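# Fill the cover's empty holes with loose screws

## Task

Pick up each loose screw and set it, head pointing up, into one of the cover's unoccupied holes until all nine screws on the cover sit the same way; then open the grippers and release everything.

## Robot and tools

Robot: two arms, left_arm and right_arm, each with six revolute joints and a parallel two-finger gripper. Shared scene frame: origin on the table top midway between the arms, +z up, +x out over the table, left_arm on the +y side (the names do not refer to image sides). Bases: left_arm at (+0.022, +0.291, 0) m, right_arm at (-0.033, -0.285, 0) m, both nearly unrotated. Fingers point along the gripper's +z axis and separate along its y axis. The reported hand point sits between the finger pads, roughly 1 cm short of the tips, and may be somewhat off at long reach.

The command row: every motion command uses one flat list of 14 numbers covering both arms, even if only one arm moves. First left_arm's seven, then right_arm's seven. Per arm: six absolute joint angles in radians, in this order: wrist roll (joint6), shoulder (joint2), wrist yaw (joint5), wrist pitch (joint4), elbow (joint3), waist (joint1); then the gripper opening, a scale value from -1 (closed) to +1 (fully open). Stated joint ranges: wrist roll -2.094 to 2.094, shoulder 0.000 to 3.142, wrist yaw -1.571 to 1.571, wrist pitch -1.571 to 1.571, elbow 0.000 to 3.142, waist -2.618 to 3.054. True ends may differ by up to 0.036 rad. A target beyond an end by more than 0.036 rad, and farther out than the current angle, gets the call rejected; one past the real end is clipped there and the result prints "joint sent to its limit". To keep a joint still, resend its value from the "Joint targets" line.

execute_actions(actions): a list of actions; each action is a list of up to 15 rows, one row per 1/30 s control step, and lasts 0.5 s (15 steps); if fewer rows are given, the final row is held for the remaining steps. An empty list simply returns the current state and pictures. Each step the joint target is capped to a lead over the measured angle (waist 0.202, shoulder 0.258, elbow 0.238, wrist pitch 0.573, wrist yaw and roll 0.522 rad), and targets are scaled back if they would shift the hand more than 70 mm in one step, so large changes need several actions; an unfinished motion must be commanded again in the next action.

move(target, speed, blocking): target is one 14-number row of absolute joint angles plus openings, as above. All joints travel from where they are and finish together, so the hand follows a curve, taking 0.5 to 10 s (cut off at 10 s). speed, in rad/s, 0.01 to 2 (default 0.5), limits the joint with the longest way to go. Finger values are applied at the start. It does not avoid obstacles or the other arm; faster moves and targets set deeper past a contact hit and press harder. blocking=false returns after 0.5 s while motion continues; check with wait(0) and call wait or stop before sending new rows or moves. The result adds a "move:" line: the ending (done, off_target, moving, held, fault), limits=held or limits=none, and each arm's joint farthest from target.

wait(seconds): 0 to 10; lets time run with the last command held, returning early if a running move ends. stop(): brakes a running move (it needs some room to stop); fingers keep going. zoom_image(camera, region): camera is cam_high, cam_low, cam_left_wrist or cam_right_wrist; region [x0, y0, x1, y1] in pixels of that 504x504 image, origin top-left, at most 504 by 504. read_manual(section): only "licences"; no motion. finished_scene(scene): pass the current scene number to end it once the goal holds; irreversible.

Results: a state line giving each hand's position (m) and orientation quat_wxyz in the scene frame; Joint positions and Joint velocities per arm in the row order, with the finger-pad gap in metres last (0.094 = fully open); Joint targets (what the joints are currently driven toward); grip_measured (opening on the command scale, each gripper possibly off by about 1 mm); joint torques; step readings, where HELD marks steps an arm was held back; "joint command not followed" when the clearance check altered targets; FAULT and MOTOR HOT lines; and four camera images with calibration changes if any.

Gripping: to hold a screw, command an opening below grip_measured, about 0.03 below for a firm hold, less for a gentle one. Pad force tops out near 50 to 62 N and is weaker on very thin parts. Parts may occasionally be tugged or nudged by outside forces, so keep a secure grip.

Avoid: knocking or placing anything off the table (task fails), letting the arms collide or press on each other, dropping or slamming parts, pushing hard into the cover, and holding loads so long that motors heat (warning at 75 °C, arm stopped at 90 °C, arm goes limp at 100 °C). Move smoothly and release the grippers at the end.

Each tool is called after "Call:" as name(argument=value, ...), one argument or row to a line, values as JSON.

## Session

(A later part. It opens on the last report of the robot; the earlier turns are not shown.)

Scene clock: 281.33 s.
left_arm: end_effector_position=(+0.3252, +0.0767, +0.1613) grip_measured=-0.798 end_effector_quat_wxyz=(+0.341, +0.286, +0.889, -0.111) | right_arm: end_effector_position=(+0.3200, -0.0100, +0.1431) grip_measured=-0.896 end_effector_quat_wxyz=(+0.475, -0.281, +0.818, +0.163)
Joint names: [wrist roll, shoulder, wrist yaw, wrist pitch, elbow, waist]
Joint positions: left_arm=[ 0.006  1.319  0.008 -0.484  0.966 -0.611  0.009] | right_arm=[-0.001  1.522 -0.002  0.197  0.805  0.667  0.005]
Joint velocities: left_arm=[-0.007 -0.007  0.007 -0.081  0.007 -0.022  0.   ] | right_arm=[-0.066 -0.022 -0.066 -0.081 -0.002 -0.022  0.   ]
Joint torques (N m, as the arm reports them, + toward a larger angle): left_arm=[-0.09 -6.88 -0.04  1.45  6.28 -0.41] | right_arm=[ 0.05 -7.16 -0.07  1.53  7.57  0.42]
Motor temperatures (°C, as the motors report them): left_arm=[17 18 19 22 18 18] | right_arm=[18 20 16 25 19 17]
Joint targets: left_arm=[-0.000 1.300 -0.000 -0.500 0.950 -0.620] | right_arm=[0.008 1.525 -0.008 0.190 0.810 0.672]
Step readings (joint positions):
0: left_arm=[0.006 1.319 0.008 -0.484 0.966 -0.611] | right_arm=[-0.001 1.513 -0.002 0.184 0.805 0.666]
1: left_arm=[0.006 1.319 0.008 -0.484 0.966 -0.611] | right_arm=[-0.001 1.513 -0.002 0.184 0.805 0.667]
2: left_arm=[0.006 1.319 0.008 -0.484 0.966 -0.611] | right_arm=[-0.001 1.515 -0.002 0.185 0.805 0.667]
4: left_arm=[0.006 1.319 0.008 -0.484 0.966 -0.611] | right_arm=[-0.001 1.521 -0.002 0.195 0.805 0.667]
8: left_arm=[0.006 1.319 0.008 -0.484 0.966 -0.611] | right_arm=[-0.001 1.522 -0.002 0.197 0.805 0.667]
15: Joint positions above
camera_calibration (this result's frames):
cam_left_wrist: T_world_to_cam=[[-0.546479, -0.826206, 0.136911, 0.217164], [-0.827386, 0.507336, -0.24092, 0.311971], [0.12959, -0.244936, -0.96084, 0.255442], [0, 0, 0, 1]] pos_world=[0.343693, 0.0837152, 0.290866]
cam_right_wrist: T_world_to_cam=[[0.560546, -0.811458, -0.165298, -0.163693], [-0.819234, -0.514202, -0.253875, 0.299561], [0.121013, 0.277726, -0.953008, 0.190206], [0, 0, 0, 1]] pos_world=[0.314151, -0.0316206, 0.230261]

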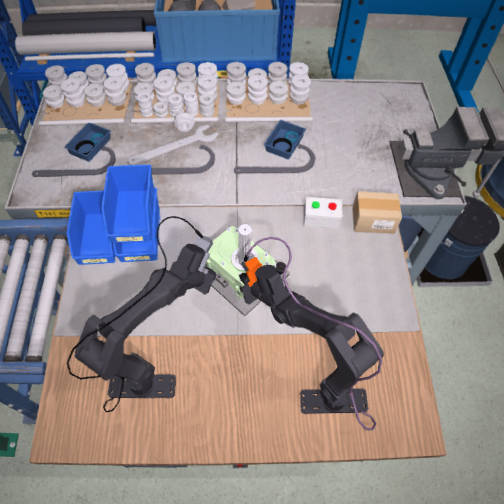

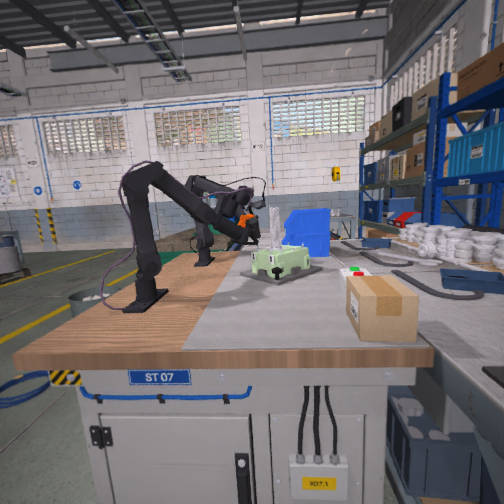

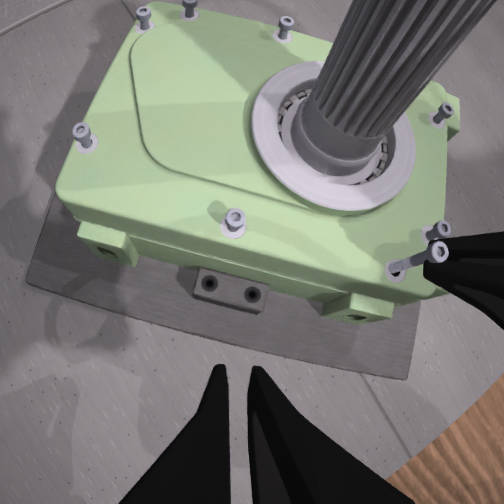

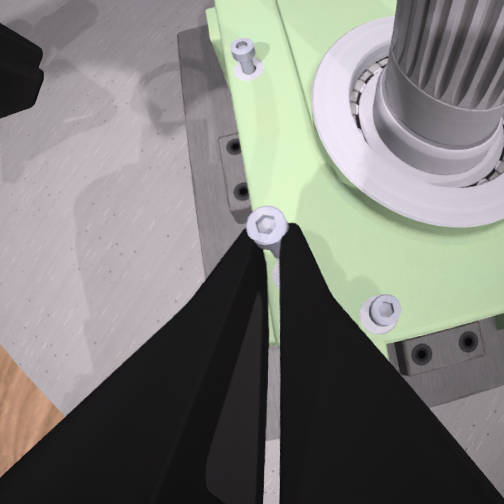

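Call:
execute_actions(
  actions=[
    [[0,1.3,0,-0.5,0.95,-0.62,-0.8,0.008,1.49,-0.008,0.203,0.805,0.672,-0.975],[0,1.3,0,-0.5,0.95,-0.62,-0.8,0.008,1.49,-0.008,0.203,0.805,0.672,-0.975],[0,1.3,0,-0.5,0.95,-0.62,-0.8,0.008,1.49,-0.008,0.203,0.805,0.672,-0.975],[0,1.3,0,-0.5,0.95,-0.62,-0.8,0.008,1.49,-0.008,0.203,0.805,0.672,-0.975],[0,1.3,0,-0.5,0.95,-0.62,-0.8,0.008,1.51,-0.008,0.203,0.78,0.672,-0.975],[0,1.3,0,-0.5,0.95,-0.62,-0.8,0.008,1.51,-0.008,0.203,0.78,0.672,-0.975],[0,1.3,0,-0.5,0.95,-0.62,-0.8,0.008,1.51,-0.008,0.203,0.78,0.672,-0.975],[0,1.3,0,-0.5,0.95,-0.62,-0.8,0.008,1.51,-0.008,0.203,0.8,0.672,-0.975]],
  ],
)

Call:
zoom_image(
  camera="cam_left_wrist",
  region=[360,200,500,320],
)

Scene clock: 284.37 s.
left_arm: end_effector_position=(+0.3252, +0.0767, +0.1613) grip_measured=-0.798 end_effector_quat_wxyz=(+0.341, +0.286, +0.889, -0.111) | right_arm: end_effector_position=(+0.3200, -0.0100, +0.1430) grip_measured=-0.896 end_effector_quat_wxyz=(+0.477, -0.280, +0.817, +0.163)
Joint names: [wrist roll, shoulder, wrist yaw, wrist pitch, elbow, waist]
Joint positions: left_arm=[ 0.006  1.319  0.008 -0.484  0.966 -0.611  0.009] | right_arm=[-0.001  1.522 -0.002  0.208  0.799  0.667  0.005]
Joint velocities: left_arm=[-0.007 -0.007 -0.037 -0.037  0.007 -0.012  0.   ] | right_arm=[ 0.022 -0.012 -0.007 -0.037 -0.002  0.007  0.   ]
Joint torques (N m, as the arm reports them, + toward a larger angle): left_arm=[-0.1  -6.88 -0.09  1.48  6.08 -0.51] | right_arm=[ 0.05 -8.42 -0.07  1.55  7.21  0.47]
Motor temperatures (°C, as the motors report them): left_arm=[17 18 19 22 18 18] | right_arm=[18 20 16 25 19 17]
Joint targets: left_arm=[0.000 1.300 0.000 -0.500 0.950 -0.620] | right_arm=[0.008 1.510 -0.008 0.203 0.800 0.672]
Step readings (joint positions):
0: left_arm=[0.006 1.319 0.008 -0.484 0.966 -0.611] | right_arm=[-0.001 1.522 -0.002 0.197 0.805 0.667]
1: left_arm=[0.006 1.319 0.008 -0.484 0.966 -0.611] | right_arm=[-0.001 1.522 -0.002 0.198 0.805 0.667]
2: left_arm=[0.006 1.319 0.008 -0.484 0.966 -0.611] | right_arm=[-0.001 1.522 -0.002 0.198 0.805 0.667]
4: left_arm=[0.006 1.319 0.008 -0.484 0.966 -0.611] | right_arm=[-0.001 1.522 -0.002 0.198 0.805 0.667]
8: left_arm=[0.006 1.319 0.008 -0.484 0.966 -0.611] | right_arm=[-0.001 1.522 -0.002 0.208 0.799 0.667]
15: Joint positions above
camera_calibration (this result's frames):
cam_left_wrist: T_world_to_cam=[[-0.546479, -0.826206, 0.136911, 0.217164], [-0.827386, 0.507336, -0.24092, 0.311971], [0.12959, -0.244936, -0.96084, 0.255442], [0, 0, 0, 1]] pos_world=[0.343693, 0.0837152, 0.290866]
cam_right_wrist: T_world_to_cam=[[0.561245, -0.810917, -0.165581, -0.163893], [-0.818151, -0.513363, -0.259012, 0.299917], [0.125034, 0.28084, -0.951575, 0.188627], [0, 0, 0, 1]] pos_world=[0.313777, -0.0319106, 0.230038]

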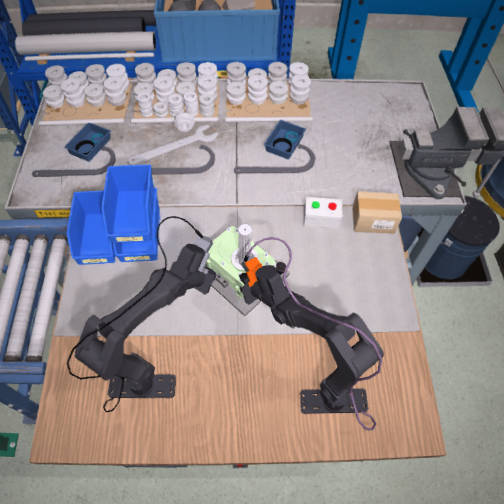

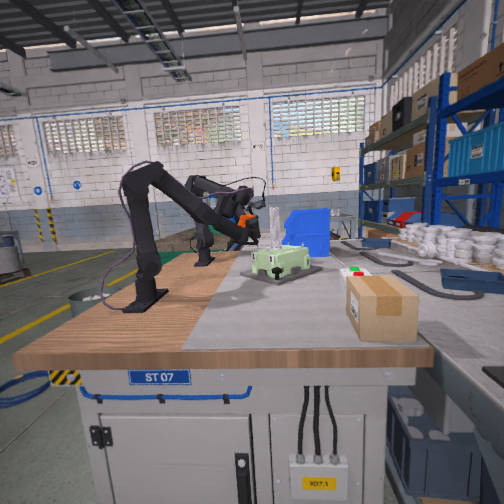

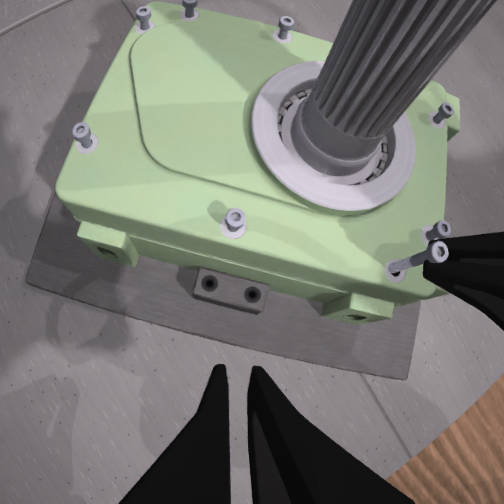

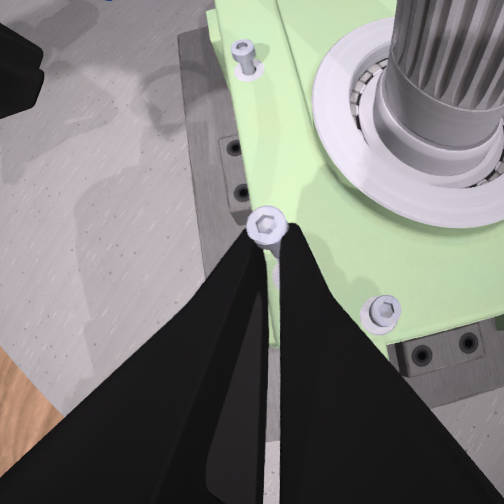

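Region (360, 200, 500, 320) of cam_left_wrist's 504x504 image, scaled by 3.600, with more detail than that image has; it fills the top 432 rows of this view, and the rest is white.

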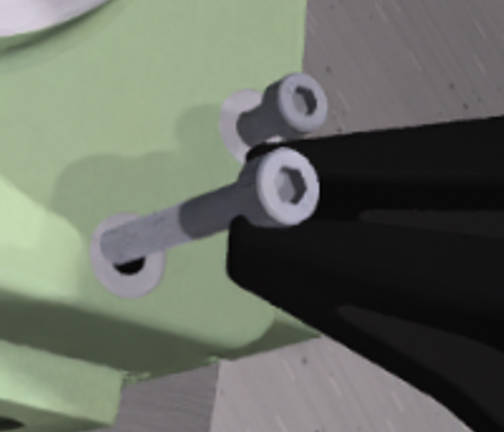

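Call:
execute_actions(
  actions=[
    [[0,1.3,0,-0.5,0.95,-0.62,-0.8,0.008,1.48,-0.008,0.2,0.8,0.672,-0.975],[0,1.3,0,-0.5,0.95,-0.62,-0.8,0.008,1.48,-0.008,0.195,0.8,0.69,-0.975],[0,1.3,0,-0.5,0.95,-0.62,-0.8,0.008,1.48,-0.008,0.19,0.8,0.672,-0.975],[0,1.3,0,-0.5,0.95,-0.62,-0.8,0.008,1.505,-0.008,0.18,0.8,0.672,-0.975]],
  ],
)

Call:
zoom_image(
  camera="cam_left_wrist",
  region=[360,200,500,320],
)

Scene clock: 286.53 s.
left_arm: end_effector_position=(+0.3252, +0.0767, +0.1613) grip_measured=-0.798 end_effector_quat_wxyz=(+0.341, +0.286, +0.889, -0.111) | right_arm: end_effector_position=(+0.3183, -0.0105, +0.1446) grip_measured=-0.896 end_effector_quat_wxyz=(+0.476, -0.281, +0.817, +0.164)
Joint names: [wrist roll, shoulder, wrist yaw, wrist pitch, elbow, waist]
Joint positions: left_arm=[ 0.006  1.319  0.008 -0.484  0.966 -0.611  0.009] | right_arm=[-0.001  1.512 -0.002  0.197  0.799  0.668  0.005]
Joint velocities: left_arm=[ 0.051 -0.007  0.007  0.037 -0.007 -0.002 -0.   ] | right_arm=[ 0.022 -0.002  0.022 -0.037  0.002 -0.017 -0.001]
Joint torques (N m, as the arm reports them, + toward a larger angle): left_arm=[-0.1  -6.85 -0.1   1.45  6.19 -0.5 ] | right_arm=[ 0.06 -7.95 -0.06  1.46  7.24  0.32]
Motor temperatures (°C, as the motors report them): left_arm=[17 18 19 22 18 18] | right_arm=[18 20 16 25 19 17]
Joint targets: left_arm=[-0.000 1.300 -0.000 -0.500 0.950 -0.620] | right_arm=[0.008 1.505 -0.008 0.180 0.800 0.672]
Step readings (joint positions):
0: left_arm=[0.006 1.319 0.008 -0.484 0.966 -0.611] | right_arm=[-0.001 1.522 -0.002 0.208 0.799 0.667]
1: left_arm=[0.006 1.319 0.008 -0.484 0.966 -0.611] | right_arm=[-0.001 1.520 -0.002 0.208 0.799 0.667]
2: left_arm=[0.006 1.319 0.008 -0.484 0.966 -0.611] | right_arm=[-0.001 1.517 -0.002 0.206 0.799 0.668]
4: left_arm=[0.006 1.319 0.008 -0.484 0.966 -0.611] | right_arm=[-0.001 1.512 -0.002 0.205 0.799 0.668]
8: left_arm=[0.006 1.319 0.008 -0.484 0.966 -0.611] | right_arm=[-0.001 1.512 -0.002 0.198 0.799 0.668]
15: Joint positions above
camera_calibration (this result's frames):
cam_left_wrist: T_world_to_cam=[[-0.546479, -0.826206, 0.136911, 0.217164], [-0.827386, 0.507336, -0.24092, 0.311971], [0.12959, -0.244936, -0.96084, 0.255442], [0, 0, 0, 1]] pos_world=[0.343693, 0.0837152, 0.290866]
cam_right_wrist: T_world_to_cam=[[0.562423, -0.810046, -0.165851, -0.163407], [-0.817669, -0.515067, -0.257143, 0.298245], [0.122873, 0.280235, -0.952035, 0.191238], [0, 0, 0, 1]] pos_world=[0.312272, -0.0323421, 0.231656]

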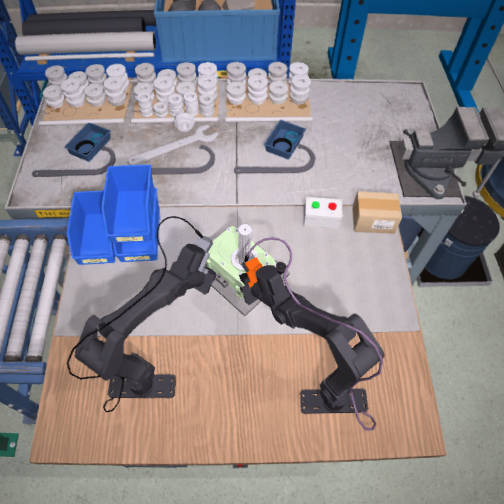

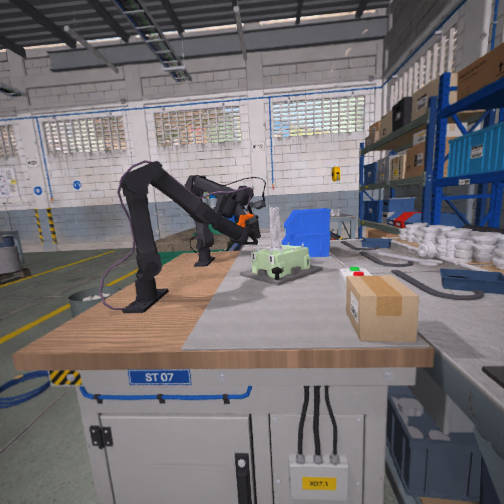

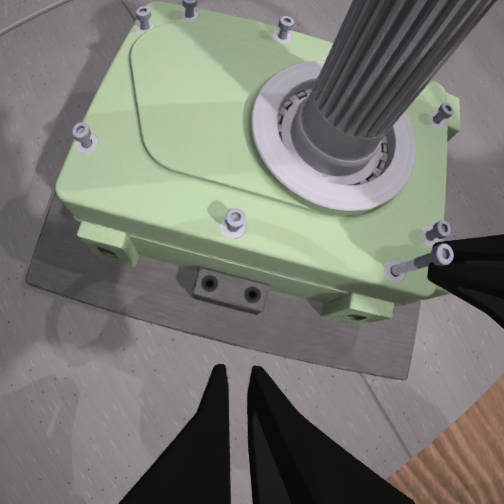

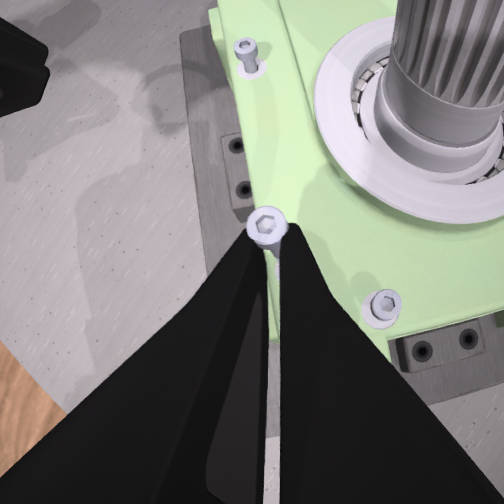

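Region (360, 200, 500, 320) of cam_left_wrist's 504x504 image, scaled by 3.600, with more detail than that image has; it fills the top 432 rows of this view, and the rest is white.

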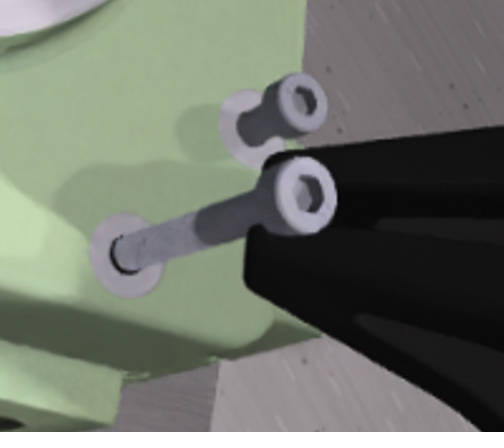

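Centred. Press down a little.

Call:
execute_actions(
  actions=[
    [[0,1.3,0,-0.5,0.95,-0.62,-0.8,0.008,1.545,-0.008,0.175,0.8,0.672,-0.975],[0,1.3,0,-0.5,0.95,-0.62,-0.8,0.008,1.545,-0.008,0.175,0.8,0.672,-0.975],[0,1.3,0,-0.5,0.95,-0.62,-0.8,0.008,1.515,-0.008,0.175,0.8,0.672,-0.975]],
  ],
)

Call:
zoom_image(
  camera="cam_left_wrist",
  region=[360,200,500,320],
)

Scene clock: 290.33 s.
left_arm: end_effector_position=(+0.3252, +0.0767, +0.1613) grip_measured=-0.798 end_effector_quat_wxyz=(+0.341, +0.286, +0.889, -0.111) | right_arm: end_effector_position=(+0.3186, -0.0103, +0.1429) grip_measured=-0.896 end_effector_quat_wxyz=(+0.475, -0.281, +0.818, +0.163)
Joint names: [wrist roll, shoulder, wrist yaw, wrist pitch, elbow, waist]
Joint positions: left_arm=[ 0.006  1.319  0.008 -0.484  0.966 -0.611  0.009] | right_arm=[-0.001  1.517 -0.002  0.199  0.799  0.668  0.005]
Joint velocities: left_arm=[-0.081  0.007 -0.051  0.007 -0.017  0.002  0.   ] | right_arm=[-0.022 -0.007 -0.022 -0.066 -0.027  0.002  0.   ]
Joint torques (N m, as the arm reports them, + toward a larger angle): left_arm=[-0.1  -6.8  -0.1   1.47  6.21 -0.64] | right_arm=[ 0.05 -7.58 -0.07  1.39  7.2   0.36]
Motor temperatures (°C, as the motors report them): left_arm=[17 18 19 22 18 18] | right_arm=[18 20 16 25 20 17]
Joint targets: left_arm=[0.000 1.300 0.000 -0.500 0.950 -0.620] | right_arm=[0.008 1.515 -0.008 0.175 0.800 0.672]
Step readings (joint positions):
0: left_arm=[0.006 1.319 0.008 -0.484 0.966 -0.611] | right_arm=[-0.001 1.512 -0.002 0.196 0.799 0.668]
1: left_arm=[0.006 1.319 0.008 -0.484 0.966 -0.611] | right_arm=[-0.001 1.514 -0.002 0.196 0.799 0.668]
2: left_arm=[0.006 1.319 0.008 -0.484 0.966 -0.611] | right_arm=[-0.001 1.517 -0.002 0.196 0.799 0.668]
4: left_arm=[0.006 1.319 0.008 -0.484 0.966 -0.611] | right_arm=[-0.001 1.517 -0.002 0.199 0.799 0.668]
8: left_arm=[0.006 1.319 0.008 -0.484 0.966 -0.611] | right_arm=[-0.001 1.517 -0.002 0.199 0.799 0.668]
15: Joint positions above
camera_calibration (this result's frames):
cam_left_wrist: T_world_to_cam=[[-0.546479, -0.826206, 0.136911, 0.217164], [-0.827386, 0.507336, -0.24092, 0.311971], [0.12959, -0.244936, -0.96084, 0.255442], [0, 0, 0, 1]] pos_world=[0.343693, 0.0837152, 0.290866]
cam_right_wrist: T_world_to_cam=[[0.562023, -0.810356, -0.165691, -0.163568], [-0.818286, -0.515546, -0.254206, 0.297926], [0.120576, 0.278453, -0.952851, 0.190355], [0, 0, 0, 1]] pos_world=[0.312765, -0.0319593, 0.230013]

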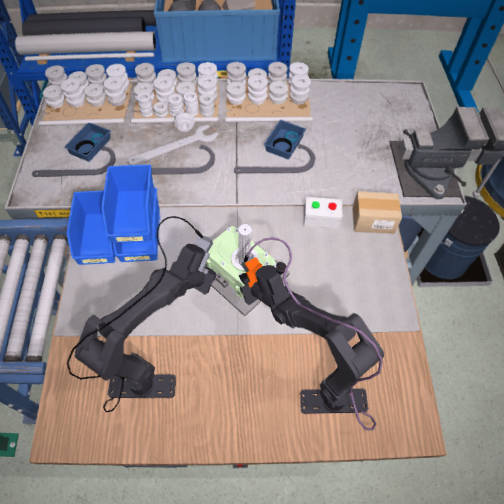

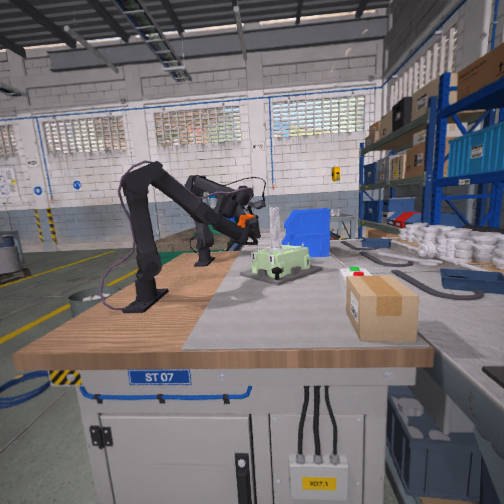

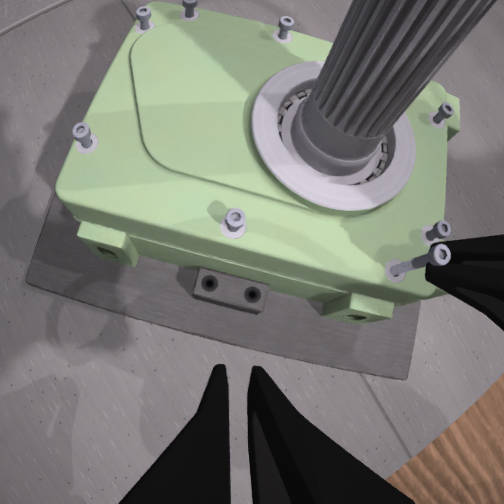

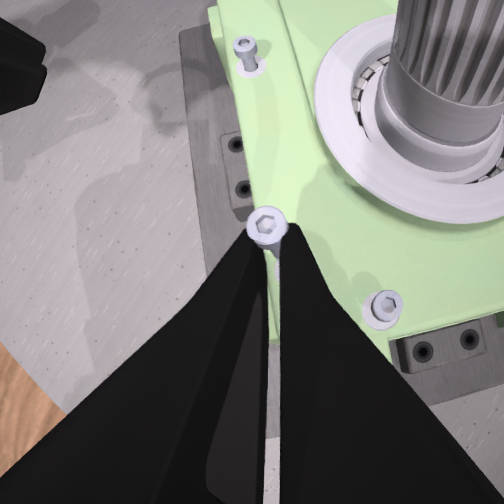

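Region (360, 200, 500, 320) of cam_left_wrist's 504x504 image, scaled by 3.600, with more detail than that image has; it fills the top 432 rows of this view, and the rest is white.

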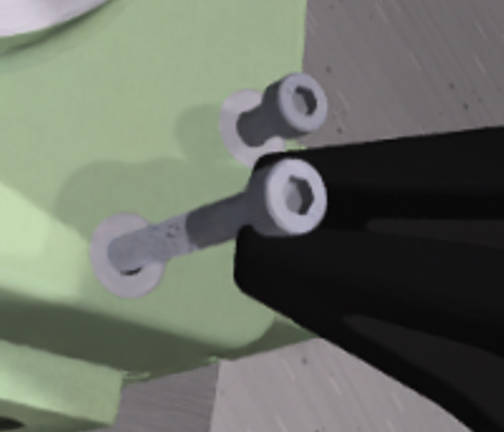

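Call:
execute_actions(
  actions=[
    [[0,1.3,0,-0.5,0.95,-0.62,-0.8,0.008,1.477,-0.008,0.17,0.8,0.672,-0.975],[0,1.3,0,-0.5,0.95,-0.62,-0.8,0.008,1.477,-0.008,0.165,0.8,0.672,-0.975],[0,1.3,0,-0.5,0.95,-0.62,-0.8,0.008,1.505,-0.008,0.16,0.8,0.672,-0.975]],
  ],
)

Call:
zoom_image(
  camera="cam_left_wrist",
  region=[360,200,500,320],
)

Scene clock: 291.87 s.
left_arm: end_effector_position=(+0.3252, +0.0767, +0.1613) grip_measured=-0.798 end_effector_quat_wxyz=(+0.341, +0.286, +0.889, -0.111) | right_arm: end_effector_position=(+0.3173, -0.0113, +0.1428) grip_measured=-0.896 end_effector_quat_wxyz=(+0.472, -0.282, +0.819, +0.163)
Joint names: [wrist roll, shoulder, wrist yaw, wrist pitch, elbow, waist]
Joint positions: left_arm=[ 0.006  1.319  0.008 -0.484  0.966 -0.611  0.009] | right_arm=[-0.001  1.511 -0.002  0.187  0.799  0.668  0.005]
Joint velocities: left_arm=[ 0.022  0.007  0.022 -0.037 -0.012 -0.017 -0.   ] | right_arm=[-0.066  0.002  0.066 -0.081  0.007 -0.007 -0.001]
Joint torques (N m, as the arm reports them, + toward a larger angle): left_arm=[-0.07 -6.92 -0.07  1.51  6.1  -0.64] | right_arm=[ 0.06 -7.91 -0.05  1.36  7.13  0.34]
Motor temperatures (°C, as the motors report them): left_arm=[17 18 19 22 18 18] | right_arm=[18 20 16 25 20 17]
Joint targets: left_arm=[-0.000 1.300 0.000 -0.500 0.950 -0.620] | right_arm=[0.008 1.505 -0.008 0.160 0.800 0.672]
Step readings (joint positions):
0: left_arm=[0.006 1.319 0.008 -0.484 0.966 -0.611] | right_arm=[-0.001 1.517 -0.002 0.199 0.799 0.668]
1: left_arm=[0.006 1.319 0.008 -0.484 0.966 -0.611] | right_arm=[-0.001 1.515 -0.002 0.198 0.799 0.668]
2: left_arm=[0.006 1.319 0.008 -0.484 0.966 -0.611] | right_arm=[-0.001 1.512 -0.002 0.193 0.799 0.668]
4: left_arm=[0.006 1.319 0.008 -0.484 0.966 -0.611] | right_arm=[-0.001 1.511 -0.002 0.190 0.799 0.668]
8: left_arm=[0.006 1.319 0.008 -0.484 0.966 -0.611] | right_arm=[-0.001 1.511 -0.002 0.187 0.799 0.668]
15: Joint positions above
camera_calibration (this result's frames):
cam_left_wrist: T_world_to_cam=[[-0.546479, -0.826206, 0.136911, 0.217164], [-0.827386, 0.507336, -0.24092, 0.311971], [0.12959, -0.244936, -0.96084, 0.255442], [0, 0, 0, 1]] pos_world=[0.343693, 0.0837152, 0.290866]
cam_right_wrist: T_world_to_cam=[[0.561225, -0.810975, -0.165366, -0.163473], [-0.819497, -0.516486, -0.248327, 0.295884], [0.115978, 0.274884, -0.954457, 0.19232], [0, 0, 0, 1]] pos_world=[0.311916, -0.0326179, 0.230004]

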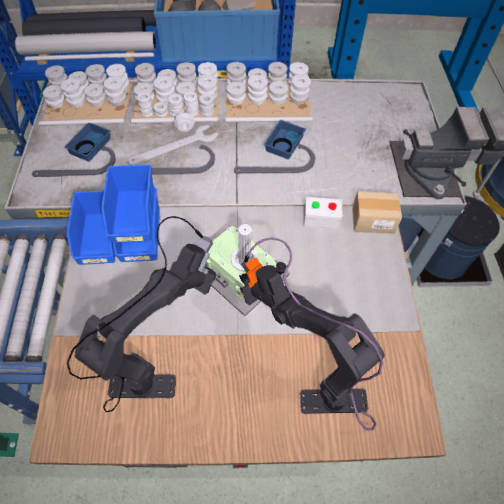

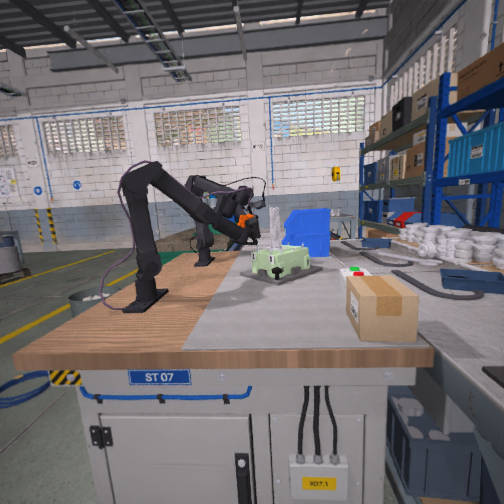

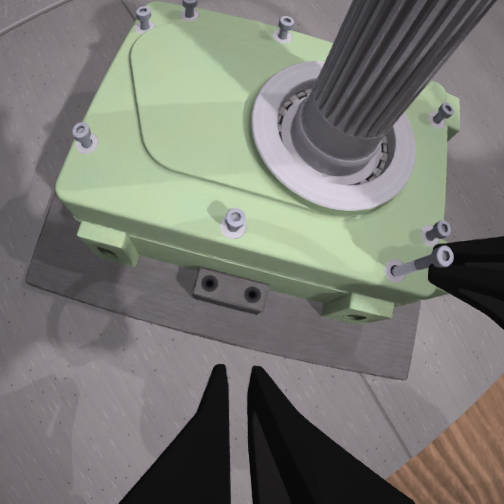

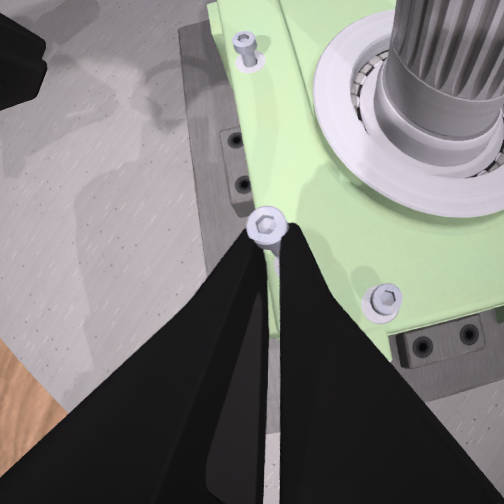

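Region (360, 200, 500, 320) of cam_left_wrist's 504x504 image, scaled by 3.600, with more detail than that image has; it fills the top 432 rows of this view, and the rest is white.

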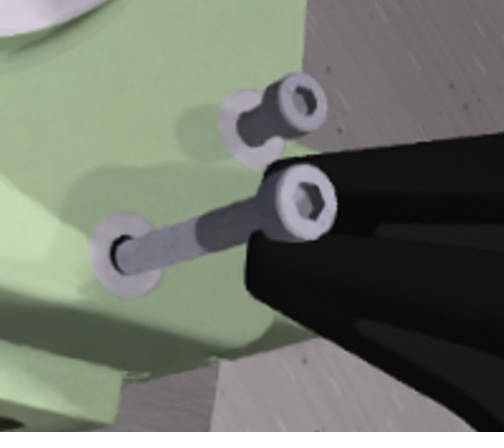

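Call:
execute_actions(
  actions=[
    [[0,1.3,0,-0.5,0.95,-0.62,-0.8,0.008,1.548,-0.008,0.17,0.8,0.672,-0.975],[0,1.3,0,-0.5,0.95,-0.62,-0.8,0.008,1.53,-0.008,0.17,0.8,0.672,-0.975],[0,1.3,0,-0.5,0.95,-0.62,-0.8,0.008,1.515,-0.008,0.165,0.8,0.672,-0.975]],
  ],
)

Call:
zoom_image(
  camera="cam_left_wrist",
  region=[360,200,500,320],
)

Scene clock: 293.53 s.
left_arm: end_effector_position=(+0.3252, +0.0767, +0.1613) grip_measured=-0.798 end_effector_quat_wxyz=(+0.341, +0.286, +0.889, -0.111) | right_arm: end_effector_position=(+0.3174, -0.0112, +0.1417) grip_measured=-0.896 end_effector_quat_wxyz=(+0.471, -0.282, +0.820, +0.162)
Joint names: [wrist roll, shoulder, wrist yaw, wrist pitch, elbow, waist]
Joint positions: left_arm=[ 0.006  1.319  0.008 -0.484  0.966 -0.611  0.009] | right_arm=[-0.001  1.514 -0.002  0.187  0.799  0.668  0.005]
Joint velocities: left_arm=[-0.095 -0.007  0.007 -0.037 -0.007 -0.002 -0.   ] | right_arm=[ 0.095  0.007  0.037 -0.051 -0.002 -0.007 -0.   ]
Joint torques (N m, as the arm reports them, + toward a larger angle): left_arm=[-0.04 -6.76 -0.06  1.47  6.04 -0.7 ] | right_arm=[ 0.06 -7.2  -0.06  1.39  7.14  0.37]
Motor temperatures (°C, as the motors report them): left_arm=[17 18 19 22 18 18] | right_arm=[18 20 16 25 20 17]
Joint targets: left_arm=[0.000 1.300 -0.000 -0.500 0.950 -0.620] | right_arm=[0.008 1.515 -0.008 0.165 0.800 0.672]
Step readings (joint positions):
0: left_arm=[0.006 1.319 0.008 -0.484 0.966 -0.611] | right_arm=[-0.001 1.511 -0.002 0.187 0.799 0.668]
1: left_arm=[0.006 1.319 0.008 -0.484 0.966 -0.611] | right_arm=[-0.001 1.513 -0.002 0.187 0.799 0.668]
2: left_arm=[0.006 1.319 0.008 -0.484 0.966 -0.611] | right_arm=[-0.001 1.514 -0.002 0.190 0.799 0.668]
4: left_arm=[0.006 1.319 0.008 -0.484 0.966 -0.611] | right_arm=[-0.001 1.514 -0.002 0.188 0.799 0.668]
8: left_arm=[0.006 1.319 0.008 -0.484 0.966 -0.611] | right_arm=[-0.001 1.514 -0.002 0.187 0.799 0.668]
15: Joint positions above
camera_calibration (this result's frames):
cam_left_wrist: T_world_to_cam=[[-0.546479, -0.826206, 0.136911, 0.217164], [-0.827386, 0.507336, -0.24092, 0.311971], [0.12959, -0.244936, -0.96084, 0.255442], [0, 0, 0, 1]] pos_world=[0.343693, 0.0837152, 0.290866]
cam_right_wrist: T_world_to_cam=[[0.560926, -0.811207, -0.165242, -0.163566], [-0.819944, -0.516833, -0.24612, 0.295555], [0.114251, 0.273544, -0.95505, 0.191906], [0, 0, 0, 1]] pos_world=[0.312161, -0.0324278, 0.228993]

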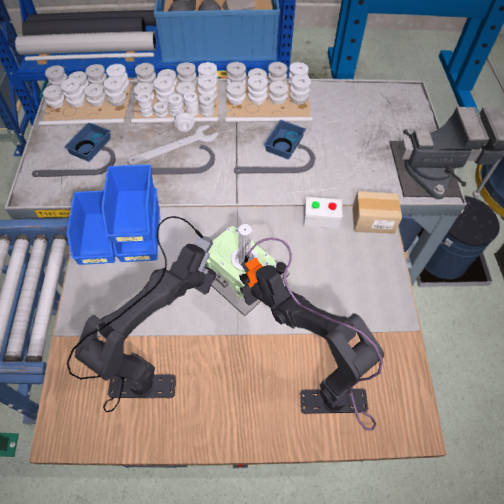

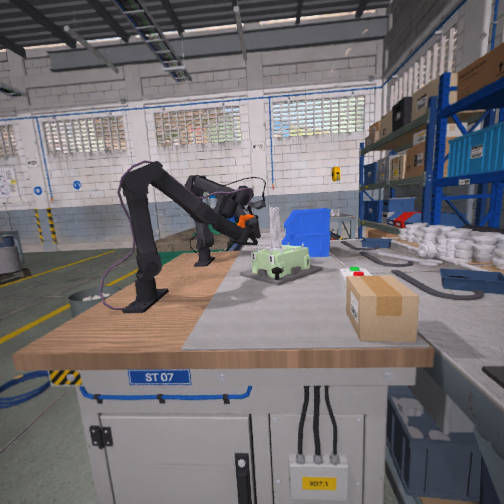

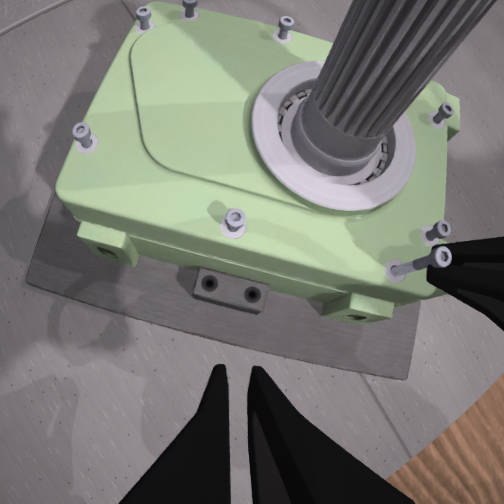

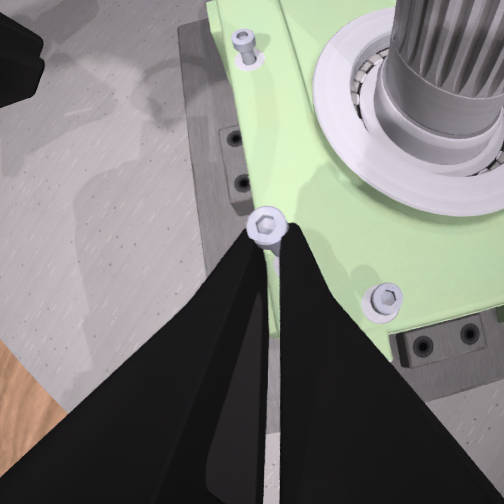

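Region (360, 200, 500, 320) of cam_left_wrist's 504x504 image, scaled by 3.600, with more detail than that image has; it fills the top 432 rows of this view, and the rest is white.

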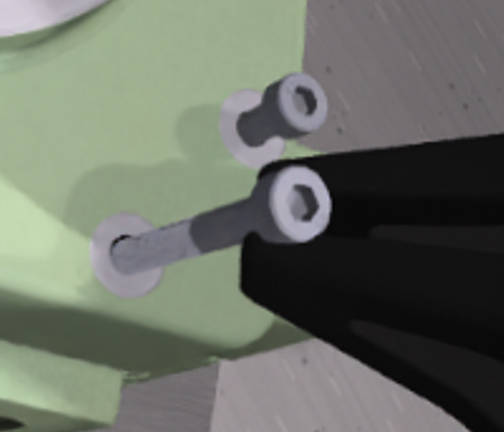

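Dropped 1 mm into the hole. Continue, then loosen.

Call:
execute_actions(
  actions=[
    [[0,1.3,0,-0.5,0.95,-0.62,-0.8,0.008,1.55,-0.008,0.17,0.8,0.672,-0.975],[0,1.3,0,-0.5,0.95,-0.62,-0.8,0.008,1.535,-0.008,0.17,0.8,0.672,-0.975],[0,1.3,0,-0.5,0.95,-0.62,-0.8,0.008,1.518,-0.008,0.17,0.8,0.672,-0.975]],
    [[0,1.3,0,-0.5,0.95,-0.62,-0.8,0.008,1.518,-0.008,0.185,0.8,0.672,-0.875]],
  ],
)

Call:
zoom_image(
  camera="cam_left_wrist",
  region=[360,200,500,320],
)

Scene clock: 295.87 s.
left_arm: end_effector_position=(+0.3252, +0.0767, +0.1613) grip_measured=-0.798 end_effector_quat_wxyz=(+0.341, +0.286, +0.889, -0.111) | right_arm: end_effector_position=(+0.3173, -0.0113, +0.1398) grip_measured=-0.873 end_effector_quat_wxyz=(+0.469, -0.282, +0.821, +0.161)
Joint names: [wrist roll, shoulder, wrist yaw, wrist pitch, elbow, waist]
Joint positions: left_arm=[ 0.006  1.319  0.008 -0.484  0.966 -0.611  0.009] | right_arm=[-0.001  1.518 -0.002  0.186  0.799  0.668  0.006]
Joint velocities: left_arm=[-0.022  0.002  0.022 -0.037 -0.007  0.002 -0.001] | right_arm=[-0.007 -0.007 -0.037 -0.066 -0.007  0.002  0.   ]
Joint torques (N m, as the arm reports them, + toward a larger angle): left_arm=[-0.09 -6.81 -0.04  1.48  6.17 -0.67] | right_arm=[ 0.05 -7.32 -0.06  1.57  7.22  0.37]
Motor temperatures (°C, as the motors report them): left_arm=[17 18 19 22 18 18] | right_arm=[18 20 16 25 20 17]
Joint targets: left_arm=[-0.000 1.300 -0.000 -0.500 0.950 -0.620] | right_arm=[0.008 1.518 -0.008 0.185 0.800 0.672]
Step readings (joint positions; steps 1 to 15: 1st action; 16 to 30: 2nd action):
0: left_arm=[0.006 1.319 0.008 -0.484 0.966 -0.611] | right_arm=[-0.001 1.514 -0.002 0.187 0.799 0.668]
1: left_arm=[0.006 1.319 0.008 -0.484 0.966 -0.611] | right_arm=[-0.001 1.516 -0.002 0.187 0.799 0.668]
2: left_arm=[0.006 1.319 0.008 -0.484 0.966 -0.611] | right_arm=[-0.001 1.518 -0.002 0.188 0.799 0.668]
4: left_arm=[0.006 1.319 0.008 -0.484 0.966 -0.611] | right_arm=[-0.001 1.518 -0.002 0.185 0.799 0.668]
8: left_arm=[0.006 1.319 0.008 -0.484 0.966 -0.611] | right_arm=[-0.001 1.518 -0.002 0.185 0.799 0.668]
15: left_arm=[0.006 1.319 0.008 -0.484 0.966 -0.611] | right_arm=[-0.001 1.518 -0.002 0.185 0.799 0.668]
16: left_arm=[0.006 1.319 0.008 -0.484 0.966 -0.611] | right_arm=[-0.001 1.518 -0.002 0.185 0.799 0.668]
17: left_arm=[0.006 1.319 0.008 -0.484 0.966 -0.611] | right_arm=[-0.001 1.518 -0.002 0.186 0.799 0.668]
19: left_arm=[0.006 1.319 0.008 -0.484 0.966 -0.611] | right_arm=[-0.001 1.518 -0.002 0.186 0.799 0.668]
23: left_arm=[0.006 1.319 0.008 -0.484 0.966 -0.611] | right_arm=[-0.001 1.518 -0.002 0.186 0.799 0.668]
30: Joint positions above
camera_calibration (this result's frames):
cam_left_wrist: T_world_to_cam=[[-0.546479, -0.826206, 0.136911, 0.217164], [-0.827386, 0.507336, -0.24092, 0.311971], [0.12959, -0.244936, -0.96084, 0.255442], [0, 0, 0, 1]] pos_world=[0.343693, 0.0837152, 0.290866]
cam_right_wrist: T_world_to_cam=[[0.560229, -0.811748, -0.164951, -0.163719], [-0.820972, -0.51763, -0.240964, 0.294568], [0.110219, 0.270415, -0.956414, 0.191511], [0, 0, 0, 1]] pos_world=[0.312444, -0.0322084, 0.227139]

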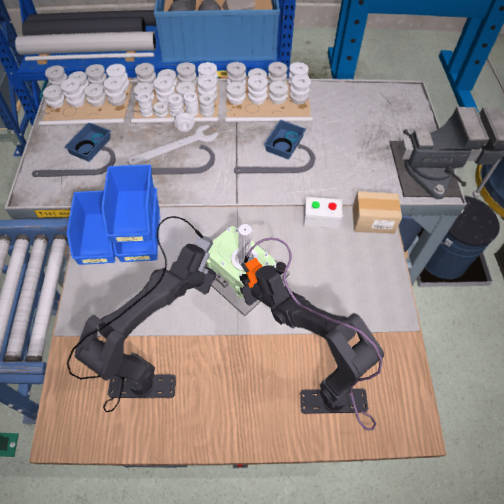

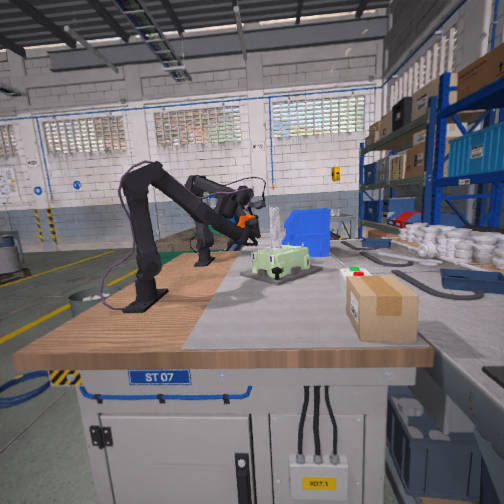

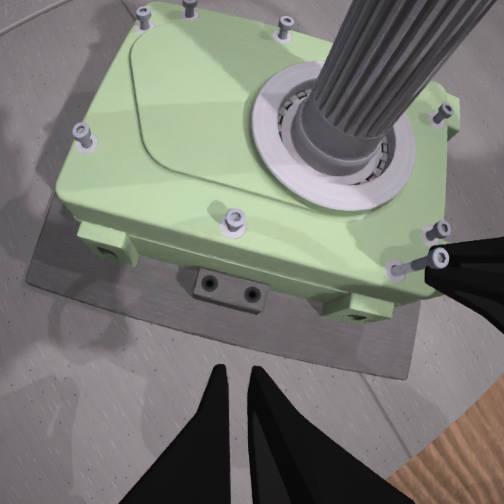

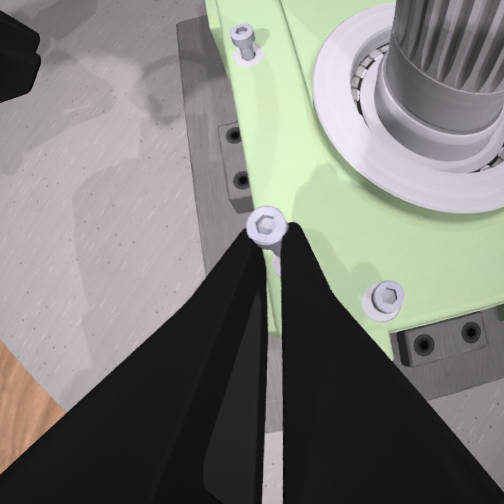

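Region (360, 200, 500, 320) of cam_left_wrist's 504x504 image, scaled by 3.600, with more detail than that image has; it fills the top 432 rows of this view, and the rest is white.

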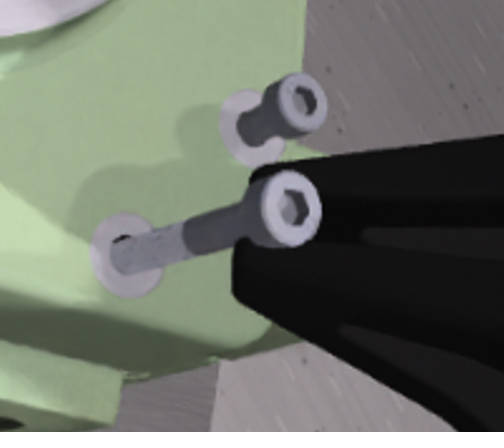

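In 3 mm. Lower loosely a bit more, then open.

Call:
execute_actions(
  actions=[
    [[0,1.3,0,-0.5,0.95,-0.62,-0.8,0.008,1.552,-0.008,0.185,0.8,0.672,-0.86],[0,1.3,0,-0.5,0.95,-0.62,-0.8,0.008,1.545,-0.008,0.185,0.8,0.672,-0.86]],
    [[0,1.3,0,-0.5,0.95,-0.62,-0.8,0.008,1.53,-0.008,0.185,0.8,0.672,-0.68]],
  ],
)

Scene clock: 297.90 s.
left_arm: end_effector_position=(+0.3252, +0.0767, +0.1613) grip_measured=-0.798 end_effector_quat_wxyz=(+0.341, +0.286, +0.889, -0.111) | right_arm: end_effector_position=(+0.3175, -0.0107, +0.1347) grip_measured=-0.682 end_effector_quat_wxyz=(+0.464, -0.284, +0.824, +0.161)
Joint names: [wrist roll, shoulder, wrist yaw, wrist pitch, elbow, waist]
Joint positions: left_arm=[ 0.006  1.319  0.008 -0.484  0.966 -0.611  0.009] | right_arm=[-0.001  1.531 -0.005  0.188  0.799  0.668  0.015]
Joint velocities: left_arm=[-0.007 -0.012 -0.081 -0.022 -0.017  0.012  0.   ] | right_arm=[-0.11  -0.002  0.022 -0.066 -0.022 -0.002 -0.   ]
Joint torques (N m, as the arm reports them, + toward a larger angle): left_arm=[-0.09 -6.86 -0.06  1.49  6.03 -0.4 ] | right_arm=[ 0.06 -7.55 -0.04  1.55  7.15  0.39]
Motor temperatures (°C, as the motors report them): left_arm=[17 18 19 22 18 18] | right_arm=[18 20 16 25 20 17]
Joint targets: left_arm=[0.000 1.300 0.000 -0.500 0.950 -0.620] | right_arm=[0.008 1.530 -0.008 0.185 0.800 0.672]
Step readings (joint positions; steps 1 to 15: 1st action; 16 to 30: 2nd action):
0: left_arm=[0.006 1.319 0.008 -0.484 0.966 -0.611] | right_arm=[-0.001 1.518 -0.002 0.186 0.799 0.668]
1: left_arm=[0.006 1.319 0.008 -0.484 0.966 -0.611] | right_arm=[-0.001 1.519 -0.002 0.186 0.799 0.668]
2: left_arm=[0.006 1.319 0.008 -0.484 0.966 -0.611] | right_arm=[-0.001 1.522 -0.002 0.188 0.799 0.668]
4: left_arm=[0.006 1.319 0.008 -0.484 0.966 -0.611] | right_arm=[-0.001 1.528 -0.002 0.188 0.799 0.668]
8: left_arm=[0.006 1.319 0.008 -0.484 0.966 -0.611] | right_arm=[-0.001 1.531 -0.002 0.188 0.799 0.668]
15: left_arm=[0.006 1.319 0.008 -0.484 0.966 -0.611] | right_arm=[-0.001 1.531 -0.002 0.188 0.799 0.668]
16: left_arm=[0.006 1.319 0.008 -0.484 0.966 -0.611] | right_arm=[-0.001 1.531 -0.002 0.188 0.799 0.668]
17: left_arm=[0.006 1.319 0.008 -0.484 0.966 -0.611] | right_arm=[-0.001 1.531 -0.003 0.188 0.799 0.668]
19: left_arm=[0.006 1.319 0.008 -0.484 0.966 -0.611] | right_arm=[-0.001 1.531 -0.005 0.188 0.799 0.668]
23: left_arm=[0.006 1.319 0.008 -0.484 0.966 -0.611] | right_arm=[-0.001 1.531 -0.005 0.188 0.799 0.668]
30: Joint positions above
camera_calibration (this result's frames):
cam_left_wrist: T_world_to_cam=[[-0.546479, -0.826206, 0.136911, 0.217164], [-0.827386, 0.507336, -0.24092, 0.311971], [0.12959, -0.244936, -0.96084, 0.255442], [0, 0, 0, 1]] pos_world=[0.343693, 0.0837152, 0.290866]
cam_right_wrist: T_world_to_cam=[[0.560261, -0.811614, -0.165498, -0.164066], [-0.82218, -0.520624, -0.230153, 0.292662], [0.100633, 0.265015, -0.958979, 0.189788], [0, 0, 0, 1]] pos_world=[0.313442, -0.0310877, 0.222207]

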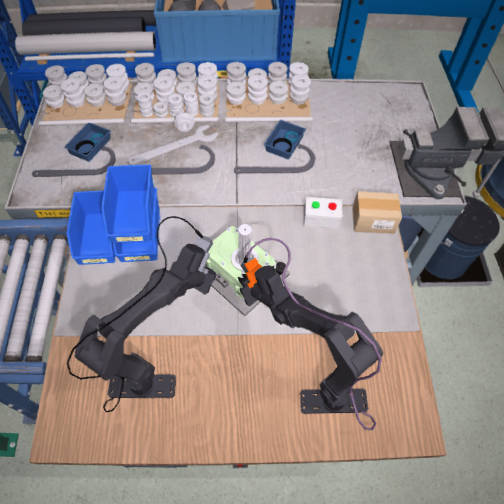

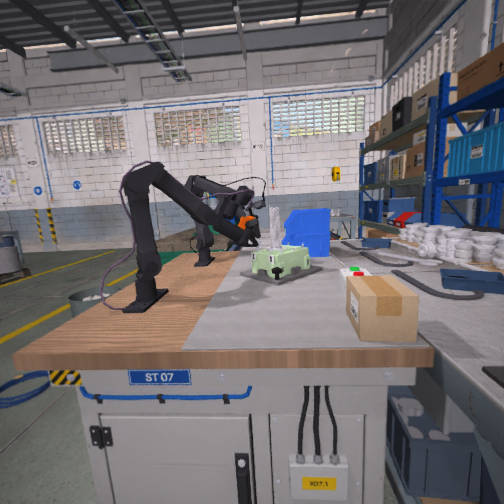

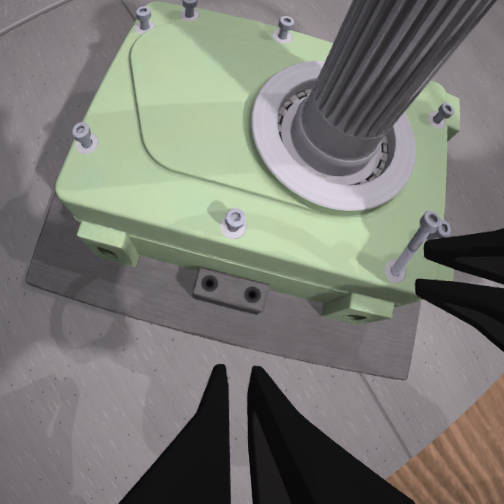

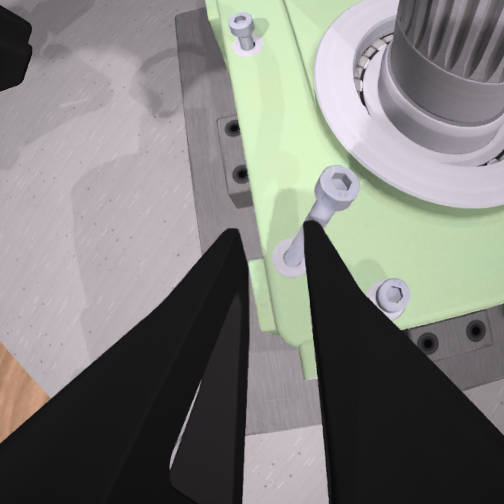

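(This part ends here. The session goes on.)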